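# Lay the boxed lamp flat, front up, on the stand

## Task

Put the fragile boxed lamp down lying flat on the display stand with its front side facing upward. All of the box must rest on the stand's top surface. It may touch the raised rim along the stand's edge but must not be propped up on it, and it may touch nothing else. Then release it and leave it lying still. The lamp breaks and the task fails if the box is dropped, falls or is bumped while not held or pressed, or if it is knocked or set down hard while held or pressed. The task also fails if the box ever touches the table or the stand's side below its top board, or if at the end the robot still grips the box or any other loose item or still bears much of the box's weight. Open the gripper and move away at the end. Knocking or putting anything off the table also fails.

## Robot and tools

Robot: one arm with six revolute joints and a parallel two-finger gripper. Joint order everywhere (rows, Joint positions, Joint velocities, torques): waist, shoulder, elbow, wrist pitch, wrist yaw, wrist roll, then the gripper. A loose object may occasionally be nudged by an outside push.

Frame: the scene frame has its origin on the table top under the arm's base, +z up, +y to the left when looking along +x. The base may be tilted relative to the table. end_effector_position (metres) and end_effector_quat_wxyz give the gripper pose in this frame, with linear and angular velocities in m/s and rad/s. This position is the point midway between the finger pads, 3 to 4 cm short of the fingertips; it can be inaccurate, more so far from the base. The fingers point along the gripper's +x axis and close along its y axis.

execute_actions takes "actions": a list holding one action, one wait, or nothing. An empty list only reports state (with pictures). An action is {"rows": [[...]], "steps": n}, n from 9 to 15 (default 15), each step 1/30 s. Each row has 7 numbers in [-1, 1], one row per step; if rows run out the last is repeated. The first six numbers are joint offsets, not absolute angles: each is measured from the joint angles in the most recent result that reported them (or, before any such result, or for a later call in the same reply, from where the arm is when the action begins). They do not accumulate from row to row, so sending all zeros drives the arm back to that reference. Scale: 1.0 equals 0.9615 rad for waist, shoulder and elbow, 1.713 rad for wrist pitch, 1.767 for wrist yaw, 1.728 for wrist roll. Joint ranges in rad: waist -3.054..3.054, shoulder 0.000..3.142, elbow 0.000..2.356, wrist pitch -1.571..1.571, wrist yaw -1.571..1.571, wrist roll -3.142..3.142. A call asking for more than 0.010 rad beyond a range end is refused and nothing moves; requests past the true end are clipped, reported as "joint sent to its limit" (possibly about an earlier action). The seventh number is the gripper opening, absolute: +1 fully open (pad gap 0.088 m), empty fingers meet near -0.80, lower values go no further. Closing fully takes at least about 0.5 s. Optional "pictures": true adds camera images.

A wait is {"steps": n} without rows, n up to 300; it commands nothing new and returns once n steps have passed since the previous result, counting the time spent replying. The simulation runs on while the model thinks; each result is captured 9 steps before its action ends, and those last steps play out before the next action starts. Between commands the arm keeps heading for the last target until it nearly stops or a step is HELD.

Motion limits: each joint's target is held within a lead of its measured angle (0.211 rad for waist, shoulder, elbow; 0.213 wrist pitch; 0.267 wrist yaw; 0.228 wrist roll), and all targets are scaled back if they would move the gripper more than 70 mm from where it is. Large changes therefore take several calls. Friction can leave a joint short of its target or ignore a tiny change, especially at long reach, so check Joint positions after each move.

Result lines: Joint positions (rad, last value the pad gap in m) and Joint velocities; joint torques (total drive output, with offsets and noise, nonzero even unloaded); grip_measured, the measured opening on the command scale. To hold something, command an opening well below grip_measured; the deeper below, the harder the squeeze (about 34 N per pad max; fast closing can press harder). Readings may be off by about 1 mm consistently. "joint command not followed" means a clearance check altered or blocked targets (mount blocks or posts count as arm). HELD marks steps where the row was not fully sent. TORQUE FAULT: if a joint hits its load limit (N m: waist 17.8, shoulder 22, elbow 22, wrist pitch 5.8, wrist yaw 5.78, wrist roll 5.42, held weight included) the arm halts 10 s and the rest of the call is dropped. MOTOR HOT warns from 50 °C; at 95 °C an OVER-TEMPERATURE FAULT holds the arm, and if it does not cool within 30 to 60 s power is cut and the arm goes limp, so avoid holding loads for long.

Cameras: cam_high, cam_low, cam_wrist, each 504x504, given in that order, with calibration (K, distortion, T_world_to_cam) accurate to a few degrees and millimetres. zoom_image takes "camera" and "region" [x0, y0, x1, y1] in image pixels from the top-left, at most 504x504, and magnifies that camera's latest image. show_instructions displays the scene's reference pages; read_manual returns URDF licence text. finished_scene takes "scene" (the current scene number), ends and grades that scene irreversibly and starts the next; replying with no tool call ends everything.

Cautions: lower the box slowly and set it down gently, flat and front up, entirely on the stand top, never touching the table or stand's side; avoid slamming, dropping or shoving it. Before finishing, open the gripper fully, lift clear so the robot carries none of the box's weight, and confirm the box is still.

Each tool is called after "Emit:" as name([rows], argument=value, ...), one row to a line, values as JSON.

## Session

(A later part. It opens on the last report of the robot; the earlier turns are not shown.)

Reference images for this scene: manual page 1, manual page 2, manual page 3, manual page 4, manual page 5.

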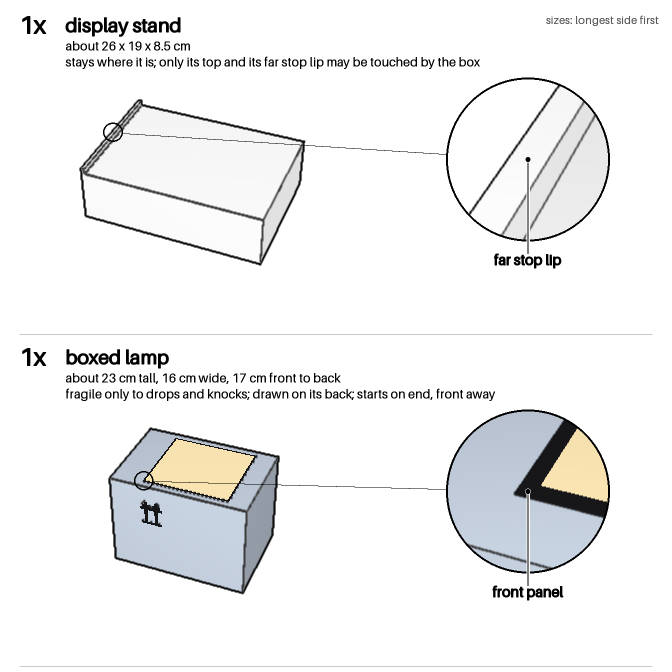

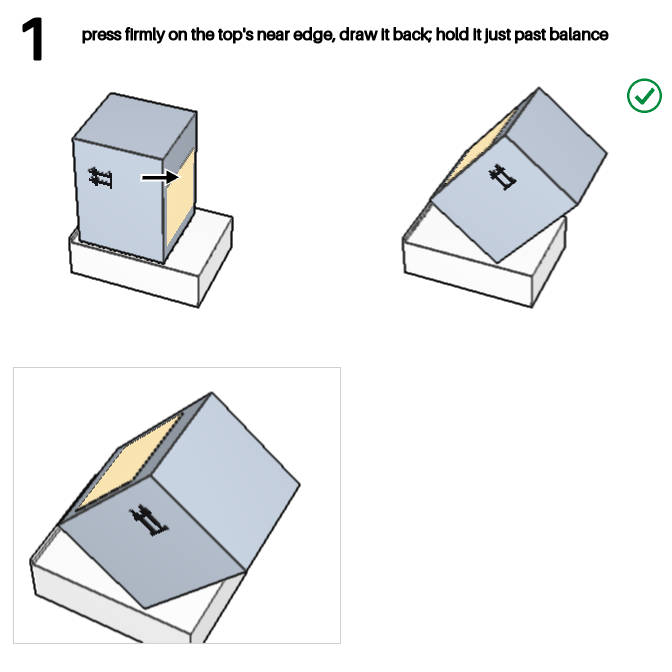

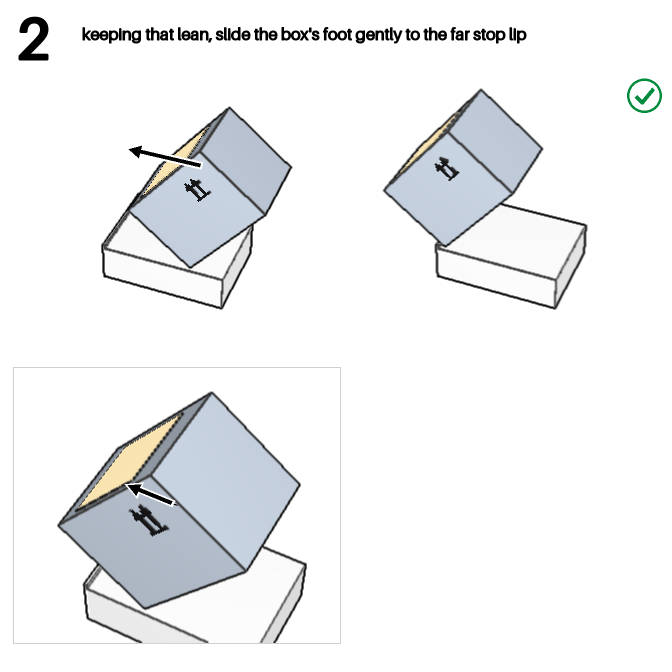

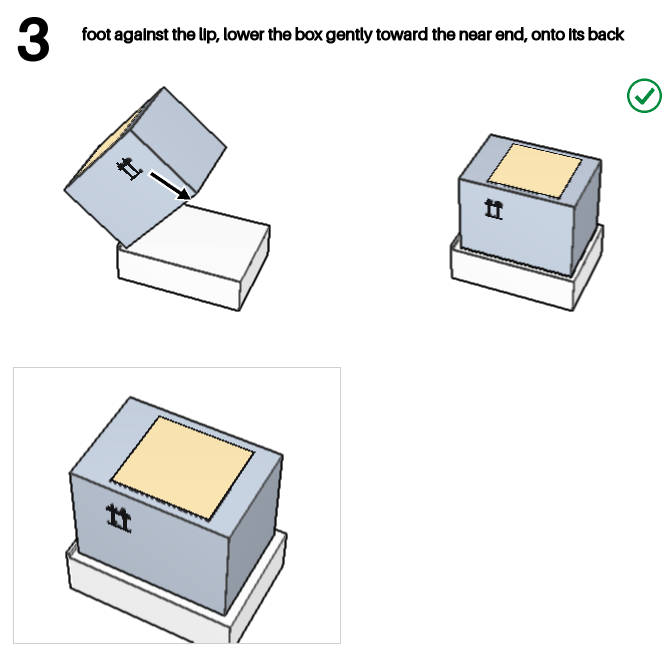

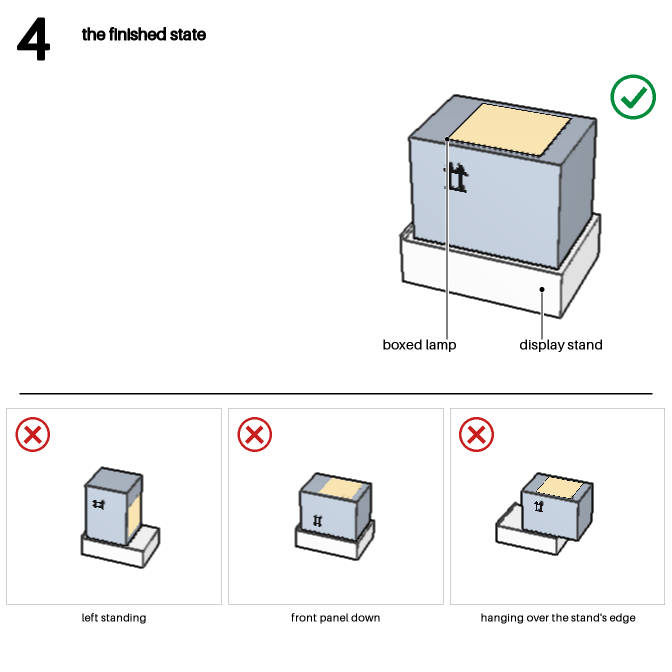

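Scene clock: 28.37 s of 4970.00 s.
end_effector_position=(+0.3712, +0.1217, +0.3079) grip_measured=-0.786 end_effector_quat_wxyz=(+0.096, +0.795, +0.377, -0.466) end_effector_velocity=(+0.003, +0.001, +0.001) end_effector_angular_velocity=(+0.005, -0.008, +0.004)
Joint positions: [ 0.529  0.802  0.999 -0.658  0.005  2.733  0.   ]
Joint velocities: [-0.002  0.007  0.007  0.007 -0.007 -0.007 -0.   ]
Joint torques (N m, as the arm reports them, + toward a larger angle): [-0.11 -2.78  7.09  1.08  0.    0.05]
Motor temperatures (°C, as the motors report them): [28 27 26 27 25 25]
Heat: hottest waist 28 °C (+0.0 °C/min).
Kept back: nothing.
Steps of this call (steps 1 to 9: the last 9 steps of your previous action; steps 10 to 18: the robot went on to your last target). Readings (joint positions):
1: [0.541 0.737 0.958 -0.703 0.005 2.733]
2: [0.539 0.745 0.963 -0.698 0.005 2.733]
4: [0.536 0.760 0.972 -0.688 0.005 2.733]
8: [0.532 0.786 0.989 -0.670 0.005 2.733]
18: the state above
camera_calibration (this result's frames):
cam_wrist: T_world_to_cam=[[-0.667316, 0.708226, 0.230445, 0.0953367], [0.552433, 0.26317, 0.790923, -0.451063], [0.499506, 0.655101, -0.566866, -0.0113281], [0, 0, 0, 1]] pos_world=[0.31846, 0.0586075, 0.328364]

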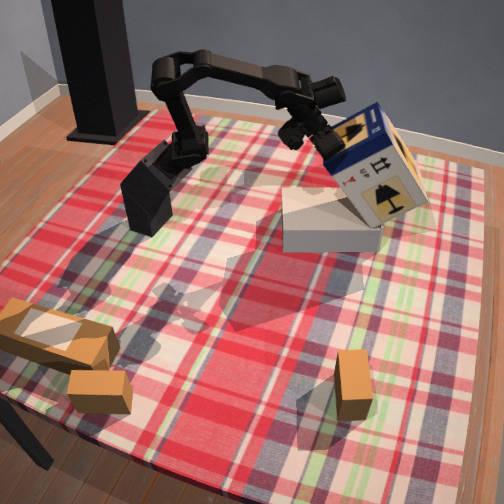

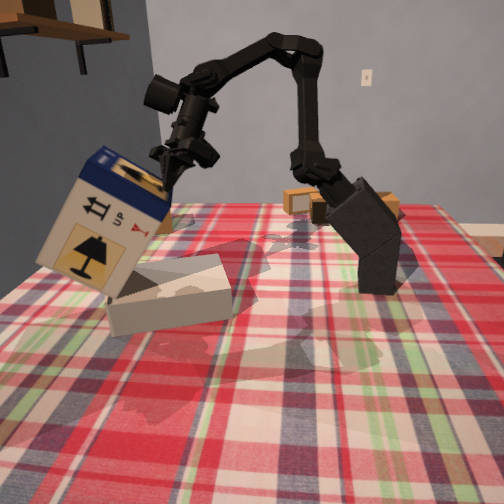

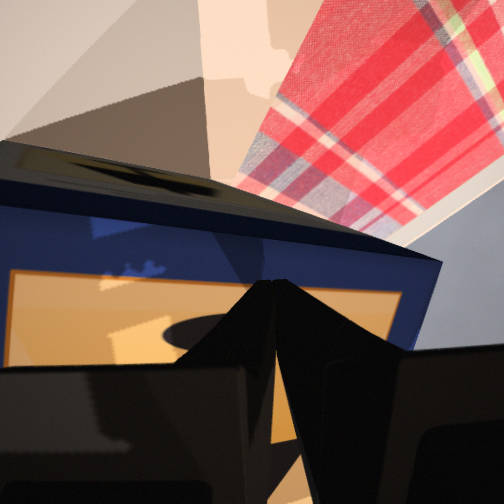

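Emit:
execute_actions([
  {"rows":[[-0.009,0.0146,0.0,0.0018,0.0044,0,-0.9],[-0.011,0.0146,-0.008,0.0018,0.0048,0,-0.9],[-0.013,0.0146,-0.016,0.0025,0.0052,0,-0.9],[-0.015,0.0136,-0.022,0.0045,0.0057,0,-0.9],[-0.017,0.0125,-0.0262,0.0066,0.0061,0,-0.9],[-0.019,0.0115,-0.0303,0.0087,0.0065,0,-0.9],[-0.021,0.0104,-0.0345,0.0108,0.0069,0,-0.9],[-0.023,0.0094,-0.0386,0.0129,0.0073,0,-0.9],[-0.025,0.0083,-0.0428,0.015,0.0077,0,-0.9],[-0.027,0.0073,-0.0469,0.017,0.0081,0,-0.9],[-0.029,0.0062,-0.051,0.0191,0.0085,0,-0.9],[-0.031,0.0052,-0.0552,0.0212,0.009,0,-0.9],[-0.033,0.0042,-0.0593,0.0233,0.0094,0,-0.9],[-0.035,0.0031,-0.0635,0.0253,0.0098,0,-0.9],[-0.0364,0.0021,-0.0676,0.0274,0.0102,0,-0.9]]},
])

Emit:
execute_actions([
  {"steps":18},
], pictures=true)

Emit:
zoom_image(camera="cam_low", region=[60,140,260,340])

Emit:
zoom_image(camera="cam_high", region=[250,100,418,268])

Scene clock: 30.10 s of 4970.00 s.
end_effector_position=(+0.3725, +0.1206, +0.3070) grip_measured=-0.786 end_effector_quat_wxyz=(+0.096, +0.796, +0.374, -0.466) end_effector_velocity=(+0.005, -0.006, -0.016) end_effector_angular_velocity=(-0.020, -0.030, -0.047)
Joint positions: [ 0.523  0.802  0.997 -0.652  0.005  2.733  0.   ]
Joint velocities: [-0.056 -0.007 -0.066  0.095 -0.007 -0.007 -0.   ]
Joint torques (N m, as the arm reports them, + toward a larger angle): [ 0.01 -3.18  3.81  1.01  0.1   0.06]
Motor temperatures (°C, as the motors report them): [28 27 26 27 25 25]
Heat: hottest waist 28 °C (+0.0 °C/min).
Steps of this call (steps 1 to 15: the robot went on to your last target; steps 16 to 46: nothing new was sent; steps 47 to 52: the first 6 steps of this action). Readings (joint positions):
47: [0.529 0.802 1.000 -0.658 0.005 2.733]
48: [0.528 0.802 1.000 -0.658 0.005 2.733]
50: [0.526 0.802 1.000 -0.658 0.005 2.733]
52: the state above

Scene clock: 30.70 s of 4970.00 s.
end_effector_position=(+0.3700, +0.1156, +0.2983) grip_measured=-0.786 end_effector_quat_wxyz=(+0.100, +0.800, +0.361, -0.469) end_effector_velocity=(+0.000, -0.002, -0.000) end_effector_angular_velocity=(-0.012, -0.018, +0.010)
Joint positions: [ 0.501  0.788  0.957 -0.622  0.013  2.733  0.   ]
Joint velocities: [-0.002 -0.007 -0.007  0.007  0.007 -0.022 -0.   ]
Joint torques (N m, as the arm reports them, + toward a larger angle): [ 0.38 -2.89  3.45  1.59  0.15  0.02]
Motor temperatures (°C, as the motors report them): [28 27 26 27 25 25]
Heat: hottest waist 28 °C (+0.0 °C/min).
Kept back: nothing.
Steps of this call (steps 1 to 9: the last 9 steps of your previous action; steps 10 to 18: the robot went on to your last target). Readings (joint positions):
1: [0.521 0.802 0.995 -0.649 0.005 2.733]
2: [0.519 0.802 0.992 -0.647 0.005 2.733]
4: [0.515 0.801 0.985 -0.646 0.005 2.733]
8: [0.508 0.795 0.972 -0.632 0.008 2.733]
18: the state above
camera_calibration (this result's frames):
cam_wrist: T_world_to_cam=[[-0.649183, 0.731151, 0.209714, 0.0978396], [0.554541, 0.266232, 0.788419, -0.441649], [0.520621, 0.628123, -0.578286, -0.013441], [0, 0, 0, 1]] pos_world=[0.315426, 0.0544882, 0.319914]

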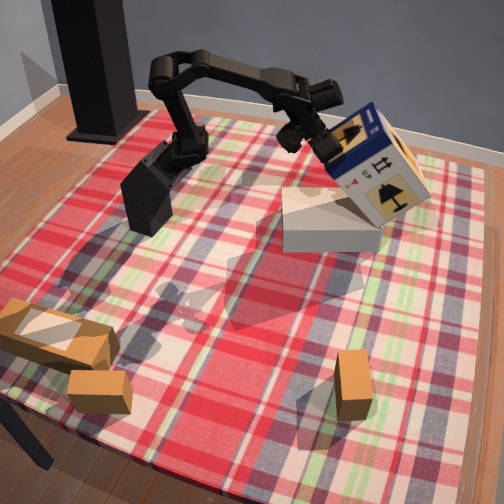

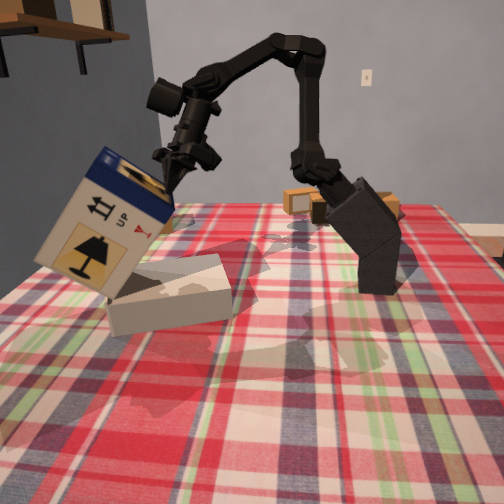

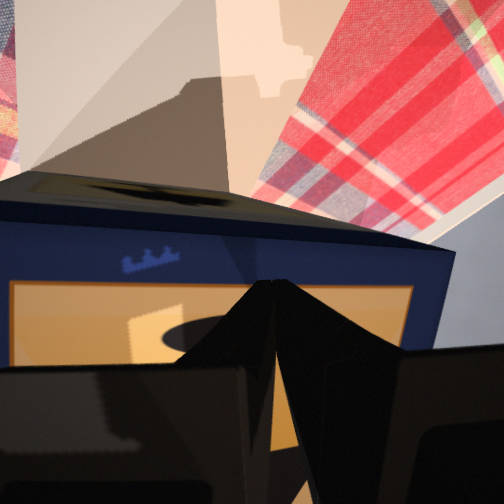

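Region (60, 140, 260, 340) of cam_low's 504x504 image, scaled by 2.520, with more detail than that image has.

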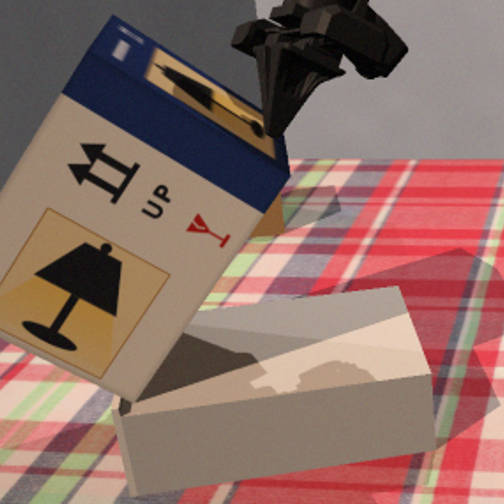

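Region (250, 100, 418, 268) of cam_high's 504x504 image, scaled by 3.000, with more detail than that image has.

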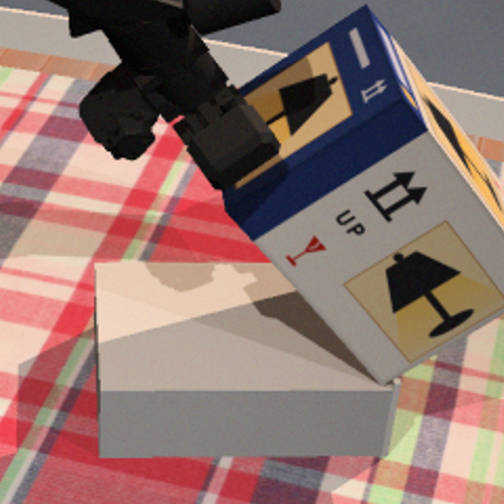

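Emit:
execute_actions([
  {"rows":[[-0.0091,0.0087,-0.0367,0.0122,0.0057,0.002,-0.9],[-0.0109,0.0008,-0.0494,0.018,0.0057,0.004,-0.9],[-0.0127,-0.0071,-0.0622,0.0238,0.0057,0.006,-0.9],[-0.0145,-0.015,-0.0749,0.0296,0.0057,0.008,-0.9],[-0.0163,-0.0229,-0.0877,0.0354,0.0057,0.01,-0.9],[-0.0181,-0.0308,-0.1005,0.0412,0.0057,0.012,-0.9],[-0.0199,-0.0387,-0.1132,0.047,0.0057,0.014,-0.9],[-0.0217,-0.0466,-0.126,0.0528,0.0057,0.016,-0.9],[-0.0235,-0.0545,-0.1387,0.0586,0.0057,0.018,-0.9],[-0.0253,-0.0624,-0.1515,0.0644,0.0057,0.02,-0.9],[-0.0271,-0.0703,-0.1643,0.0702,0.0057,0.022,-0.9],[-0.0289,-0.0782,-0.177,0.076,0.0057,0.024,-0.9],[-0.0307,-0.0861,-0.1898,0.0818,0.0057,0.026,-0.9],[-0.0325,-0.094,-0.2025,0.0876,0.0057,0.028,-0.9],[-0.0343,-0.1019,-0.2153,0.0934,0.0057,0.03,-0.9]]},
])

Emit:
execute_actions([
  {"steps":18},
], pictures=true)

Emit:
zoom_image(camera="cam_low", region=[60,140,260,340])

Scene clock: 32.50 s of 4970.00 s.
end_effector_position=(+0.3663, +0.1145, +0.2955) grip_measured=-0.786 end_effector_quat_wxyz=(+0.097, +0.806, +0.356, -0.462) end_effector_velocity=(-0.042, -0.014, -0.035) end_effector_angular_velocity=(+0.026, -0.037, -0.131)
Joint positions: [ 0.498  0.762  0.915 -0.585  0.013  2.737  0.   ]
Joint velocities: [-0.037 -0.203 -0.339  0.227  0.007  0.081 -0.   ]
Joint torques (N m, as the arm reports them, + toward a larger angle): [-0.3  -2.74  3.23  1.56  0.14  0.28]
Motor temperatures (°C, as the motors report them): [28 27 26 28 25 25]
Heat: hottest waist 28 °C (+0.0 °C/min).
Steps of this call (steps 1 to 15: the robot went on to your last target; steps 16 to 48: nothing new was sent; steps 49 to 54: the first 6 steps of this action). Readings (joint positions):
49: [0.501 0.787 0.955 -0.620 0.013 2.733]
50: [0.501 0.784 0.951 -0.614 0.013 2.733]
52: [0.500 0.774 0.935 -0.600 0.013 2.733]
54: the state above

Scene clock: 33.10 s of 4970.00 s.
end_effector_position=(+0.3486, +0.1092, +0.2793) grip_measured=-0.786 end_effector_quat_wxyz=(+0.079, +0.821, +0.335, -0.456) end_effector_velocity=(-0.002, -0.001, -0.001) end_effector_angular_velocity=(-0.007, -0.007, +0.003)
Joint positions: [ 0.479  0.678  0.767 -0.481  0.011  2.776  0.   ]
Joint velocities: [ 0.002 -0.007 -0.012  0.007  0.007 -0.007 -0.   ]
Joint torques (N m, as the arm reports them, + toward a larger angle): [-0.61 -2.33  4.18  2.22  0.2   0.31]
Motor temperatures (°C, as the motors report them): [28 27 26 28 25 25]
Heat: hottest waist 28 °C (+0.0 °C/min).
Kept back: nothing.
Steps of this call (steps 1 to 9: the last 9 steps of your previous action; steps 10 to 18: the robot went on to your last target). Readings (joint positions):
1: [0.497 0.755 0.903 -0.577 0.013 2.740]
2: [0.496 0.748 0.891 -0.568 0.013 2.743]
4: [0.493 0.733 0.866 -0.550 0.013 2.750]
8: [0.487 0.704 0.816 -0.513 0.012 2.763]
18: the state above
camera_calibration (this result's frames):
cam_wrist: T_world_to_cam=[[-0.599711, 0.772887, 0.207344, 0.0714237], [0.547674, 0.207511, 0.810551, -0.410422], [0.583438, 0.599654, -0.547737, -0.0366113], [0, 0, 0, 1]] pos_world=[0.288971, 0.0519188, 0.297805]

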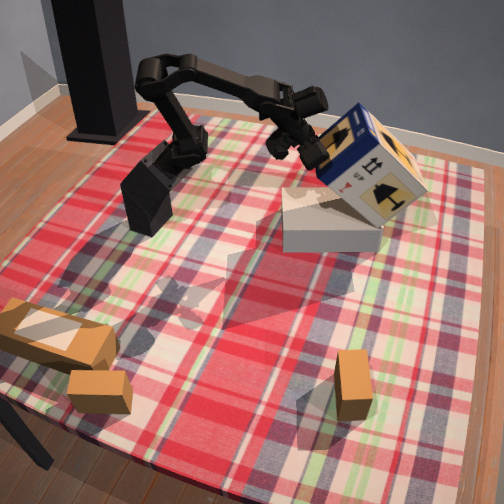

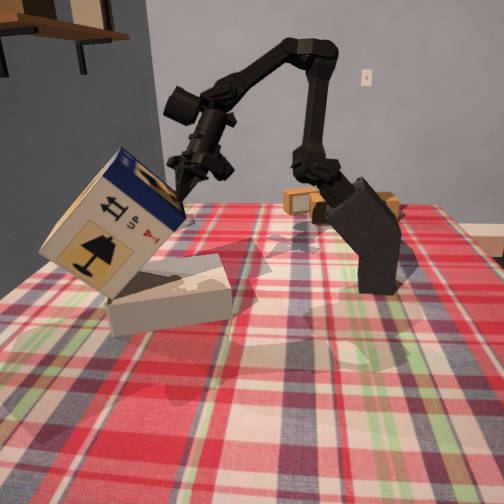

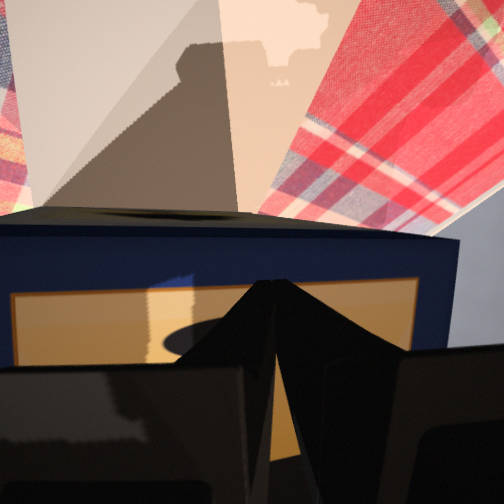

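Region (60, 140, 260, 340) of cam_low's 504x504 image, scaled by 2.520, with more detail than that image has.

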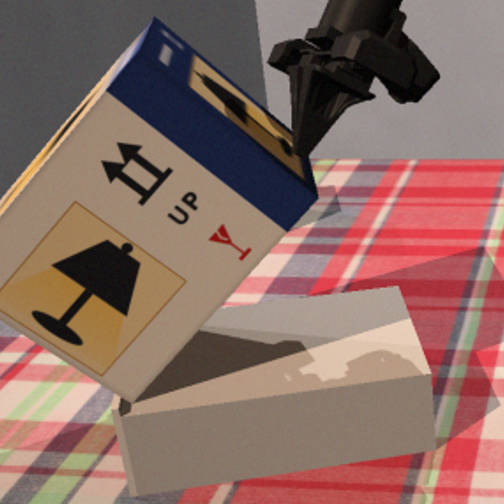

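Emit:
execute_actions([
  {"rows":[[-0.0138,0.0044,-0.0323,0.0184,0.0068,0.007,-0.9],[-0.0161,-0.0037,-0.0468,0.0257,0.0068,0.009,-0.9],[-0.0185,-0.0118,-0.0614,0.0329,0.0068,0.011,-0.9],[-0.0208,-0.0199,-0.0759,0.0402,0.0068,0.013,-0.9],[-0.0232,-0.0281,-0.0905,0.0475,0.0068,0.015,-0.9],[-0.0256,-0.0362,-0.1051,0.0548,0.0068,0.017,-0.9],[-0.0279,-0.0443,-0.1196,0.0621,0.0068,0.019,-0.9],[-0.0303,-0.0524,-0.1342,0.0693,0.0068,0.021,-0.9],[-0.0326,-0.0605,-0.1487,0.0766,0.0068,0.023,-0.9],[-0.035,-0.0686,-0.1633,0.0839,0.0068,0.025,-0.9],[-0.0374,-0.0767,-0.1779,0.0912,0.0068,0.027,-0.9],[-0.0397,-0.0848,-0.1924,0.0985,0.0068,0.029,-0.9],[-0.0421,-0.0929,-0.207,0.1057,0.0068,0.031,-0.9],[-0.0444,-0.101,-0.2215,0.113,0.0068,0.033,-0.9],[-0.0468,-0.1092,-0.2361,0.1203,0.0068,0.035,-0.9]]},
])

Emit:
execute_actions([
  {"steps":18},
], pictures=true)

Emit:
zoom_image(camera="cam_low", region=[60,140,260,340])

Scene clock: 34.37 s of 4970.00 s.
end_effector_position=(+0.3447, +0.1082, +0.2754) grip_measured=-0.786 end_effector_quat_wxyz=(+0.072, +0.829, +0.327, -0.448) end_effector_velocity=(-0.048, -0.014, -0.049) end_effector_angular_velocity=(+0.030, -0.043, -0.143)
Joint positions: [ 0.474  0.649  0.718 -0.433  0.009  2.788  0.   ]
Joint velocities: [-0.061 -0.208 -0.393  0.286 -0.007  0.081  0.   ]
Joint torques (N m, as the arm reports them, + toward a larger angle): [-0.98 -2.35  3.85  2.22  0.29  0.33]
Motor temperatures (°C, as the motors report them): [28 27 26 28 25 25]
Heat: hottest waist 28 °C (+0.0 °C/min).
Steps of this call (steps 1 to 15: the robot went on to your last target; steps 16 to 32: nothing new was sent; steps 33 to 38: the first 6 steps of this action). Readings (joint positions):
33: [0.479 0.676 0.764 -0.477 0.011 2.778]
34: [0.479 0.672 0.759 -0.470 0.011 2.778]
36: [0.477 0.662 0.742 -0.452 0.009 2.783]
38: the state above

Scene clock: 34.97 s of 4970.00 s.
end_effector_position=(+0.3231, +0.1016, +0.2493) grip_measured=-0.786 end_effector_quat_wxyz=(+0.056, +0.842, +0.299, -0.445) end_effector_velocity=(-0.000, -0.000, +0.002) end_effector_angular_velocity=(+0.012, -0.007, -0.008)
Joint positions: [ 0.442  0.571  0.543 -0.301  0.011  2.828  0.   ]
Joint velocities: [-0.002 -0.012 -0.007  0.007 -0.007  0.007  0.   ]
Joint torques (N m, as the arm reports them, + toward a larger angle): [-0.15 -2.83  5.76  2.8   0.2   0.22]
Motor temperatures (°C, as the motors report them): [28 27 26 28 25 25]
Heat: hottest waist 28 °C (+0.0 °C/min).
Kept back: nothing.
Steps of this call (steps 1 to 9: the last 9 steps of your previous action; steps 10 to 18: the robot went on to your last target). Readings (joint positions):
1: [0.472 0.641 0.705 -0.424 0.009 2.791]
2: [0.470 0.634 0.691 -0.413 0.009 2.795]
4: [0.465 0.620 0.661 -0.392 0.009 2.801]
8: [0.454 0.592 0.602 -0.345 0.009 2.815]
18: the state above
camera_calibration (this result's frames):
cam_wrist: T_world_to_cam=[[-0.5321, 0.82168, 0.204234, 0.0422324], [0.541551, 0.144868, 0.828092, -0.366577], [0.650839, 0.551231, -0.522066, -0.0568578], [0, 0, 0, 1]] pos_world=[0.257997, 0.0497455, 0.26525]

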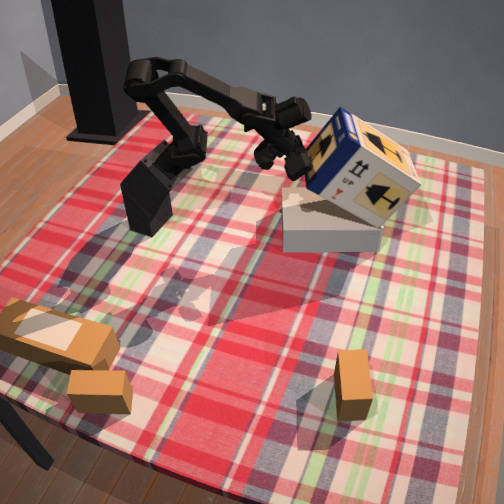

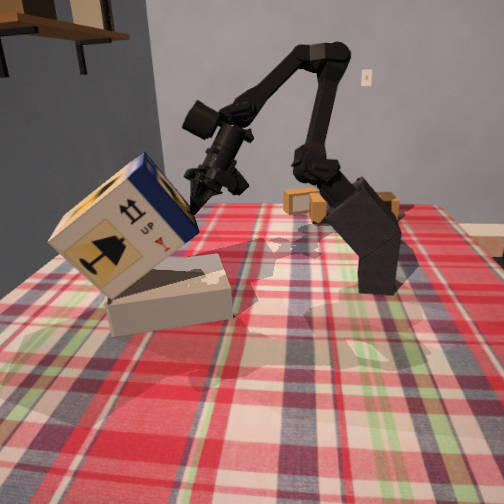

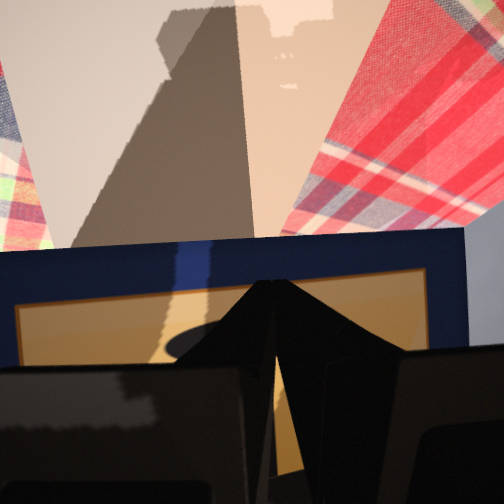

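Region (60, 140, 260, 340) of cam_low's 504x504 image, scaled by 2.520, with more detail than that image has.

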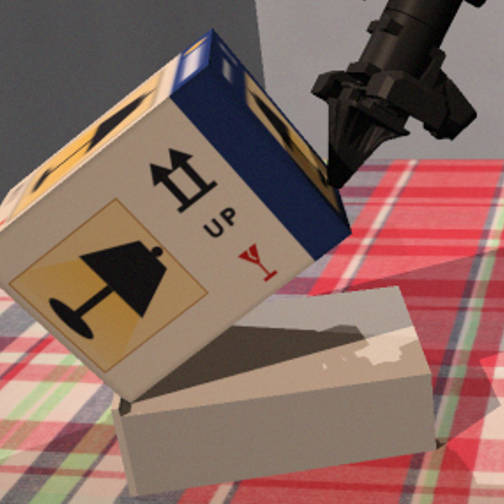

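Emit:
execute_actions([
  {"rows":[[-0.0107,-0.0018,-0.0145,0.0224,0.0066,0.007,-0.9],[-0.013,-0.0057,-0.026,0.0295,0.0063,0.009,-0.9],[-0.0154,-0.0096,-0.0374,0.0367,0.0061,0.011,-0.9],[-0.0177,-0.0135,-0.0489,0.0438,0.0059,0.013,-0.9],[-0.0201,-0.0174,-0.0603,0.051,0.0057,0.015,-0.9],[-0.0225,-0.0212,-0.0717,0.0582,0.0054,0.017,-0.9],[-0.0248,-0.0251,-0.0832,0.0653,0.0052,0.019,-0.9],[-0.0272,-0.029,-0.0946,0.0725,0.005,0.021,-0.9],[-0.0295,-0.0329,-0.1061,0.0796,0.0048,0.023,-0.9],[-0.0319,-0.0368,-0.1175,0.0868,0.0045,0.025,-0.9],[-0.0343,-0.0407,-0.1289,0.094,0.0043,0.027,-0.9],[-0.0366,-0.0446,-0.1404,0.1011,0.0041,0.029,-0.9],[-0.039,-0.0485,-0.1518,0.1083,0.0039,0.031,-0.9],[-0.0413,-0.0523,-0.1633,0.1154,0.0036,0.033,-0.9],[-0.0437,-0.0562,-0.1747,0.1226,0.0034,0.035,-0.9]]},
])

Emit:
execute_actions([
  {"steps":18},
], pictures=true)

Emit:
zoom_image(camera="cam_low", region=[60,140,260,340])

Scene clock: 36.30 s of 4970.00 s.
end_effector_position=(+0.3199, +0.1008, +0.2447) grip_measured=-0.786 end_effector_quat_wxyz=(+0.050, +0.848, +0.292, -0.440) end_effector_velocity=(-0.037, -0.010, -0.054) end_effector_angular_velocity=(+0.013, -0.013, -0.133)
Joint positions: [ 0.437  0.555  0.504 -0.259  0.012  2.841  0.   ]
Joint velocities: [-0.071 -0.095 -0.32   0.286 -0.007  0.081  0.   ]
Joint torques (N m, as the arm reports them, + toward a larger angle): [-0.71 -2.33  5.61  3.13  0.13  0.29]
Motor temperatures (°C, as the motors report them): [28 27 27 28 25 25]
Heat: hottest waist 28 °C (+0.0 °C/min).
Steps of this call (steps 1 to 15: the robot went on to your last target; steps 16 to 34: nothing new was sent; steps 35 to 40: the first 6 steps of this action). Readings (joint positions):
35: [0.442 0.570 0.541 -0.298 0.011 2.830]
36: [0.442 0.568 0.537 -0.293 0.011 2.831]
38: [0.440 0.561 0.523 -0.278 0.012 2.835]
40: the state above

Scene clock: 36.90 s of 4970.00 s.
end_effector_position=(+0.3070, +0.0969, +0.2233) grip_measured=-0.786 end_effector_quat_wxyz=(+0.033, +0.860, +0.266, -0.433) end_effector_velocity=(-0.004, +0.002, -0.002) end_effector_angular_velocity=(+0.019, +0.007, +0.006)
Joint positions: [ 0.409  0.524  0.371 -0.117  0.011  2.881  0.   ]
Joint velocities: [-0.002 -0.007 -0.017  0.007 -0.022  0.007 -0.   ]
Joint torques (N m, as the arm reports them, + toward a larger angle): [-0.26 -3.28  6.54  2.91  0.04  0.19]
Motor temperatures (°C, as the motors report them): [28 27 27 29 25 25]
Heat: hottest wrist pitch 29 °C (+1.6 °C/min).
Kept back: nothing.
Steps of this call (steps 1 to 9: the last 9 steps of your previous action; steps 10 to 18: the robot went on to your last target). Readings (joint positions):
1: [0.434 0.552 0.493 -0.249 0.012 2.844]
2: [0.431 0.549 0.481 -0.238 0.012 2.847]
4: [0.426 0.544 0.457 -0.215 0.012 2.854]
8: [0.416 0.534 0.410 -0.165 0.012 2.868]
18: the state above
camera_calibration (this result's frames):
cam_wrist: T_world_to_cam=[[-0.46559, 0.860434, 0.207071, 0.018014], [0.52911, 0.083076, 0.844477, -0.329525], [0.709415, 0.502743, -0.493943, -0.0769411], [0, 0, 0, 1]] pos_world=[0.237325, 0.0505573, 0.236541]

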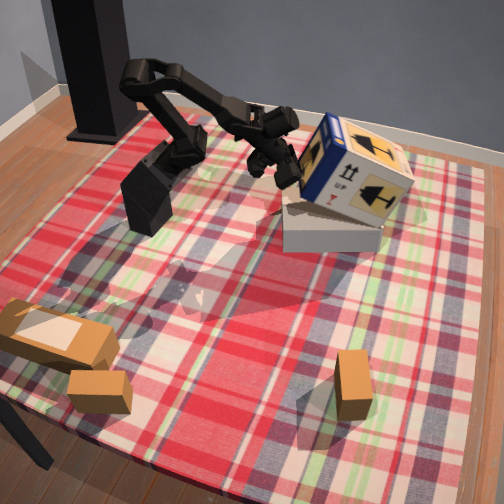

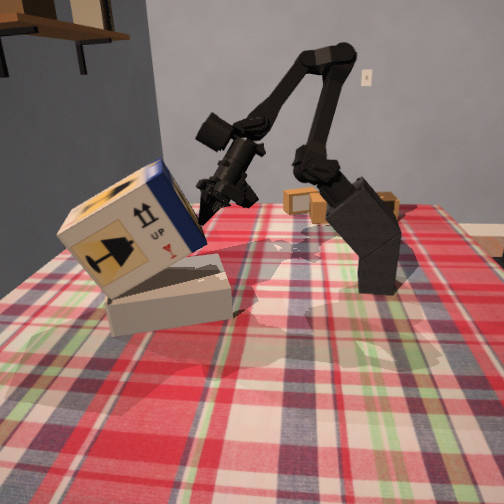

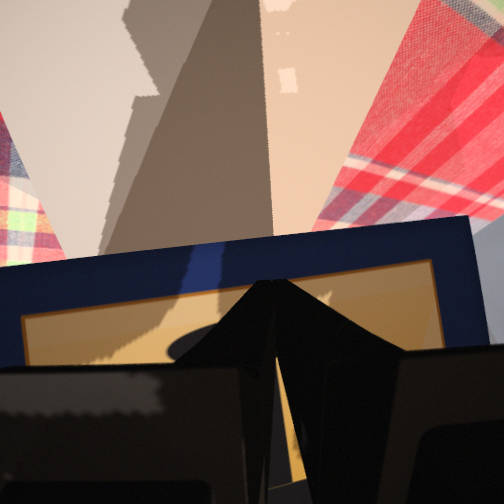

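Region (60, 140, 260, 340) of cam_low's 504x504 image, scaled by 2.520, with more detail than that image has.

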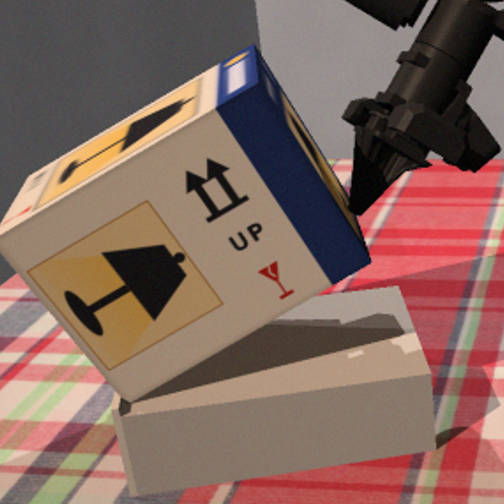

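Emit:
execute_actions([
  {"rows":[[-0.0116,0.0,-0.0034,0.0233,0.0033,0.007,-0.9],[-0.0138,0.007,-0.0111,0.0315,0.0031,0.009,-0.9],[-0.016,0.0109,-0.0187,0.0396,0.003,0.011,-0.9],[-0.0182,0.0147,-0.0263,0.0477,0.0028,0.013,-0.9],[-0.0205,0.0186,-0.034,0.0559,0.0027,0.015,-0.9],[-0.0227,0.0224,-0.0416,0.064,0.0025,0.017,-0.9],[-0.0249,0.0263,-0.0492,0.0721,0.0024,0.019,-0.9],[-0.0271,0.0302,-0.0568,0.0802,0.0022,0.021,-0.9],[-0.0293,0.034,-0.0645,0.0884,0.0021,0.023,-0.9],[-0.0315,0.0379,-0.0721,0.0965,0.0019,0.025,-0.9],[-0.0337,0.0417,-0.0797,0.1046,0.0018,0.027,-0.9],[-0.0359,0.0456,-0.0874,0.1128,0.0016,0.029,-0.9],[-0.0381,0.0495,-0.095,0.1209,0.0015,0.031,-0.9],[-0.0404,0.0533,-0.1026,0.129,0.0013,0.033,-0.9],[-0.0426,0.0572,-0.1102,0.1372,0.0011,0.035,-0.9]]},
])

Emit:
execute_actions([
  {"steps":18},
], pictures=true)

Emit:
zoom_image(camera="cam_low", region=[60,140,260,340])

Scene clock: 38.17 s of 4970.00 s.
end_effector_position=(+0.3038, +0.0962, +0.2160) grip_measured=-0.786 end_effector_quat_wxyz=(+0.028, +0.862, +0.259, -0.435) end_effector_velocity=(-0.032, -0.005, -0.070) end_effector_angular_velocity=(-0.002, +0.075, -0.113)
Joint positions: [ 0.4    0.531  0.338 -0.075  0.011  2.894  0.   ]
Joint velocities: [-0.085  0.11  -0.252  0.33  -0.022  0.095 -0.   ]
Joint torques (N m, as the arm reports them, + toward a larger angle): [-0.28 -2.23  7.09  3.51 -0.07  0.29]
Motor temperatures (°C, as the motors report them): [28 27 27 29 25 25]
Heat: hottest wrist pitch 29 °C (+1.6 °C/min).
Steps of this call (steps 1 to 15: the robot went on to your last target; steps 16 to 32: nothing new was sent; steps 33 to 38: the first 6 steps of this action). Readings (joint positions):
33: [0.408 0.524 0.368 -0.114 0.011 2.883]
34: [0.407 0.524 0.365 -0.110 0.011 2.884]
36: [0.405 0.525 0.354 -0.095 0.011 2.888]
38: the state above

Scene clock: 38.77 s of 4970.00 s.
end_effector_position=(+0.2945, +0.0939, +0.1924) grip_measured=-0.786 end_effector_quat_wxyz=(+0.013, +0.867, +0.236, -0.439) end_effector_velocity=(-0.003, -0.001, -0.004) end_effector_angular_velocity=(-0.013, +0.004, +0.002)
Joint positions: [0.372 0.582 0.243 0.081 0.011 2.934 0.   ]
Joint velocities: [-0.002  0.002 -0.012  0.007  0.007 -0.007 -0.   ]
Joint torques (N m, as the arm reports them, + toward a larger angle): [ 0.05 -2.77  7.86  3.63 -0.15  0.23]
Motor temperatures (°C, as the motors report them): [28 27 27 29 25 25]
Heat: hottest wrist pitch 29 °C (+1.5 °C/min).
Kept back: nothing.
Steps of this call (steps 1 to 9: the last 9 steps of your previous action; steps 10 to 18: the robot went on to your last target). Readings (joint positions):
1: [0.397 0.535 0.330 -0.063 0.011 2.897]
2: [0.394 0.539 0.321 -0.051 0.011 2.901]
4: [0.388 0.548 0.304 -0.026 0.011 2.907]
8: [0.379 0.565 0.271 0.029 0.011 2.921]
18: the state above
camera_calibration (this result's frames):
cam_wrist: T_world_to_cam=[[-0.399833, 0.890371, 0.217653, -0.00299772], [0.544551, 0.0397391, 0.837786, -0.295768], [0.737291, 0.453497, -0.500741, -0.0841432], [0, 0, 0, 1]] pos_world=[0.2219, 0.0525814, 0.206309]

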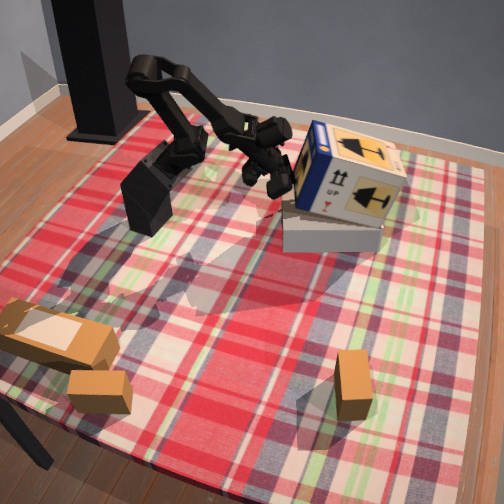

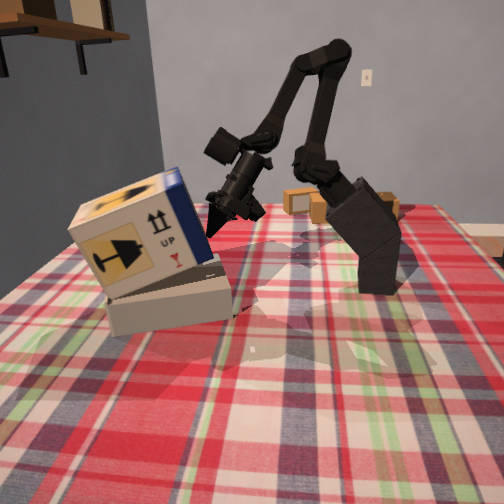

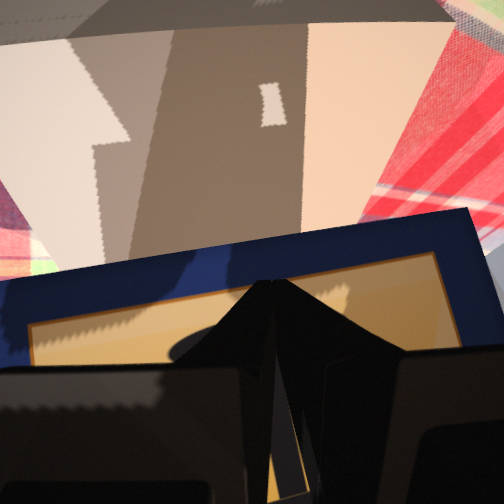

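Region (60, 140, 260, 340) of cam_low's 504x504 image, scaled by 2.520, with more detail than that image has.

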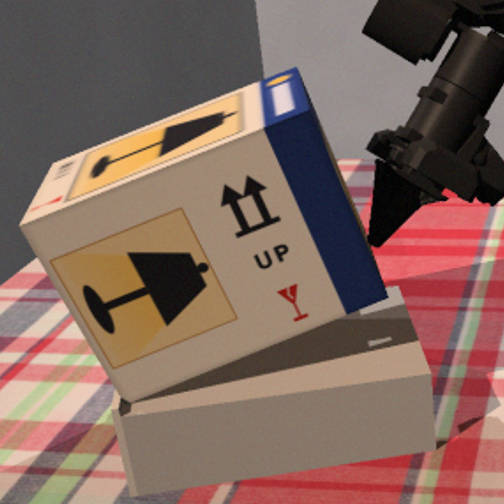

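Emit:
execute_actions([
  {"rows":[[-0.0061,0.0074,0.0175,0.0319,0.001,0.007,-0.9],[-0.0079,0.018,0.0121,0.0422,0.0008,0.009,-0.9],[-0.0098,0.0285,0.0067,0.0525,0.0006,0.011,-0.9],[-0.0117,0.0391,0.0013,0.0628,0.0004,0.013,-0.9],[-0.0136,0.0496,-0.0042,0.0732,0.0002,0.015,-0.9],[-0.0154,0.0601,-0.0096,0.0835,0,0.017,-0.9],[-0.0173,0.0707,-0.015,0.0938,-0.0002,0.019,-0.9],[-0.0192,0.0812,-0.0204,0.1041,-0.0004,0.021,-0.9],[-0.021,0.0918,-0.0258,0.1144,-0.0006,0.023,-0.9],[-0.0229,0.1023,-0.0312,0.1247,-0.0008,0.025,-0.9],[-0.0248,0.1128,-0.0366,0.135,-0.001,0.027,-0.9],[-0.0266,0.1234,-0.042,0.1453,-0.0012,0.029,-0.9],[-0.0285,0.1339,-0.0474,0.1556,-0.0014,0.031,-0.9],[-0.0304,0.1445,-0.0528,0.166,-0.0016,0.033,-0.9],[-0.0322,0.155,-0.0582,0.1763,-0.0017,0.035,-0.9]]},
])

Emit:
execute_actions([
  {"steps":18},
], pictures=true)

Emit:
zoom_image(camera="cam_low", region=[60,140,260,340])

Emit:
zoom_image(camera="cam_high", region=[250,100,418,268])

Scene clock: 40.50 s of 4970.00 s.
end_effector_position=(+0.2923, +0.0934, +0.1838) grip_measured=-0.786 end_effector_quat_wxyz=(+0.009, +0.867, +0.229, -0.443) end_effector_velocity=(-0.022, -0.005, -0.067) end_effector_angular_velocity=(-0.016, +0.079, -0.117)
Joint positions: [0.362 0.619 0.219 0.139 0.011 2.948 0.   ]
Joint velocities: [-0.071  0.291 -0.183  0.432  0.007  0.095 -0.   ]
Joint torques (N m, as the arm reports them, + toward a larger angle): [ 0.37 -2.96  8.44  4.04 -0.19  0.25]
Motor temperatures (°C, as the motors report them): [28 27 27 30 25 25]
Heat: hottest wrist pitch 30 °C (+3.0 °C/min).
Steps of this call (steps 1 to 15: the robot went on to your last target; steps 16 to 46: nothing new was sent; steps 47 to 52: the first 6 steps of this action). Readings (joint positions):
47: [0.371 0.583 0.241 0.084 0.011 2.936]
48: [0.370 0.587 0.239 0.090 0.011 2.937]
50: [0.367 0.600 0.230 0.111 0.011 2.942]
52: the state above

Scene clock: 41.10 s of 4970.00 s.
end_effector_position=(+0.2873, +0.0925, +0.1628) grip_measured=-0.786 end_effector_quat_wxyz=(-0.007, +0.871, +0.209, -0.445) end_effector_velocity=(-0.003, +0.001, -0.002) end_effector_angular_velocity=(+0.008, +0.005, +0.015)
Joint positions: [0.341 0.741 0.152 0.338 0.012 2.988 0.   ]
Joint velocities: [-0.007  0.007 -0.007  0.007 -0.022 -0.007 -0.   ]
Joint torques (N m, as the arm reports them, + toward a larger angle): [ 0.6  -3.69  8.39  4.17 -0.4   0.23]
Motor temperatures (°C, as the motors report them): [28 27 27 31 25 25]
Heat: hottest wrist pitch 31 °C (+4.4 °C/min).
Kept back: nothing.
Steps of this call (steps 1 to 9: the last 9 steps of your previous action; steps 10 to 18: the robot went on to your last target). Readings (joint positions):
1: [0.360 0.629 0.213 0.155 0.012 2.952]
2: [0.358 0.639 0.207 0.171 0.012 2.955]
4: [0.354 0.660 0.195 0.204 0.012 2.961]
8: [0.347 0.702 0.172 0.273 0.012 2.975]
18: the state above
camera_calibration (this result's frames):
cam_wrist: T_world_to_cam=[[-0.33519, 0.913585, 0.230238, -0.0210094], [0.558848, -0.00394807, 0.829261, -0.265647], [0.758509, 0.406628, -0.509232, -0.0933457], [0, 0, 0, 1]] pos_world=[0.212218, 0.0561021, 0.177593]

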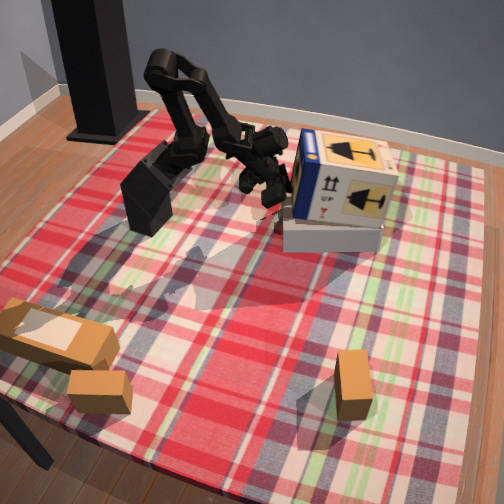

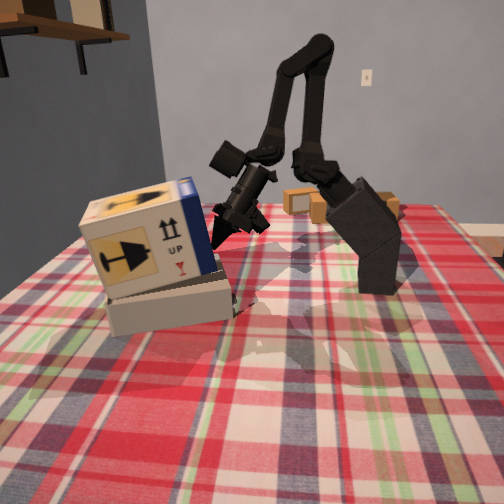

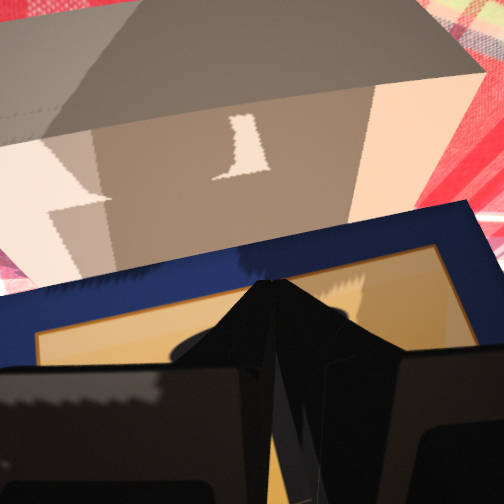

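Region (60, 140, 260, 340) of cam_low's 504x504 image, scaled by 2.520, with more detail than that image has.

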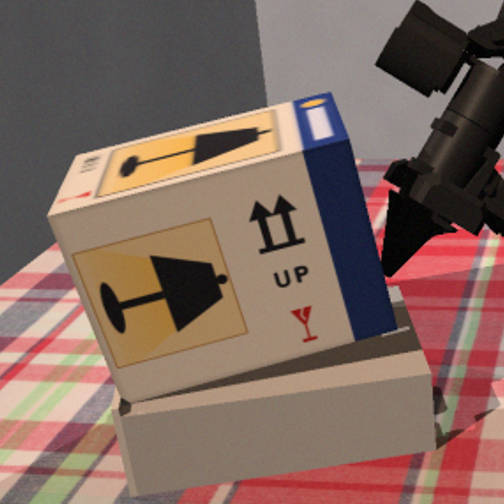

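Region (250, 100, 418, 268) of cam_high's 504x504 image, scaled by 3.000, with more detail than that image has.

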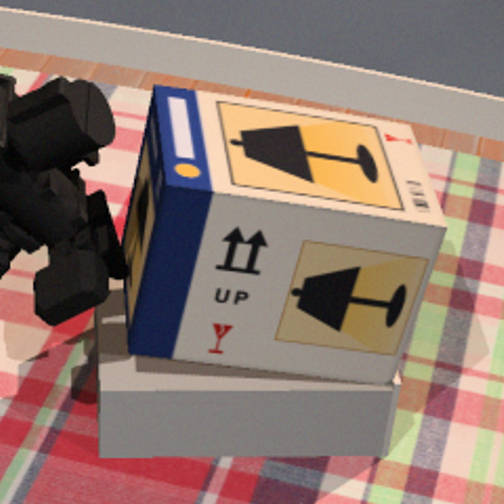

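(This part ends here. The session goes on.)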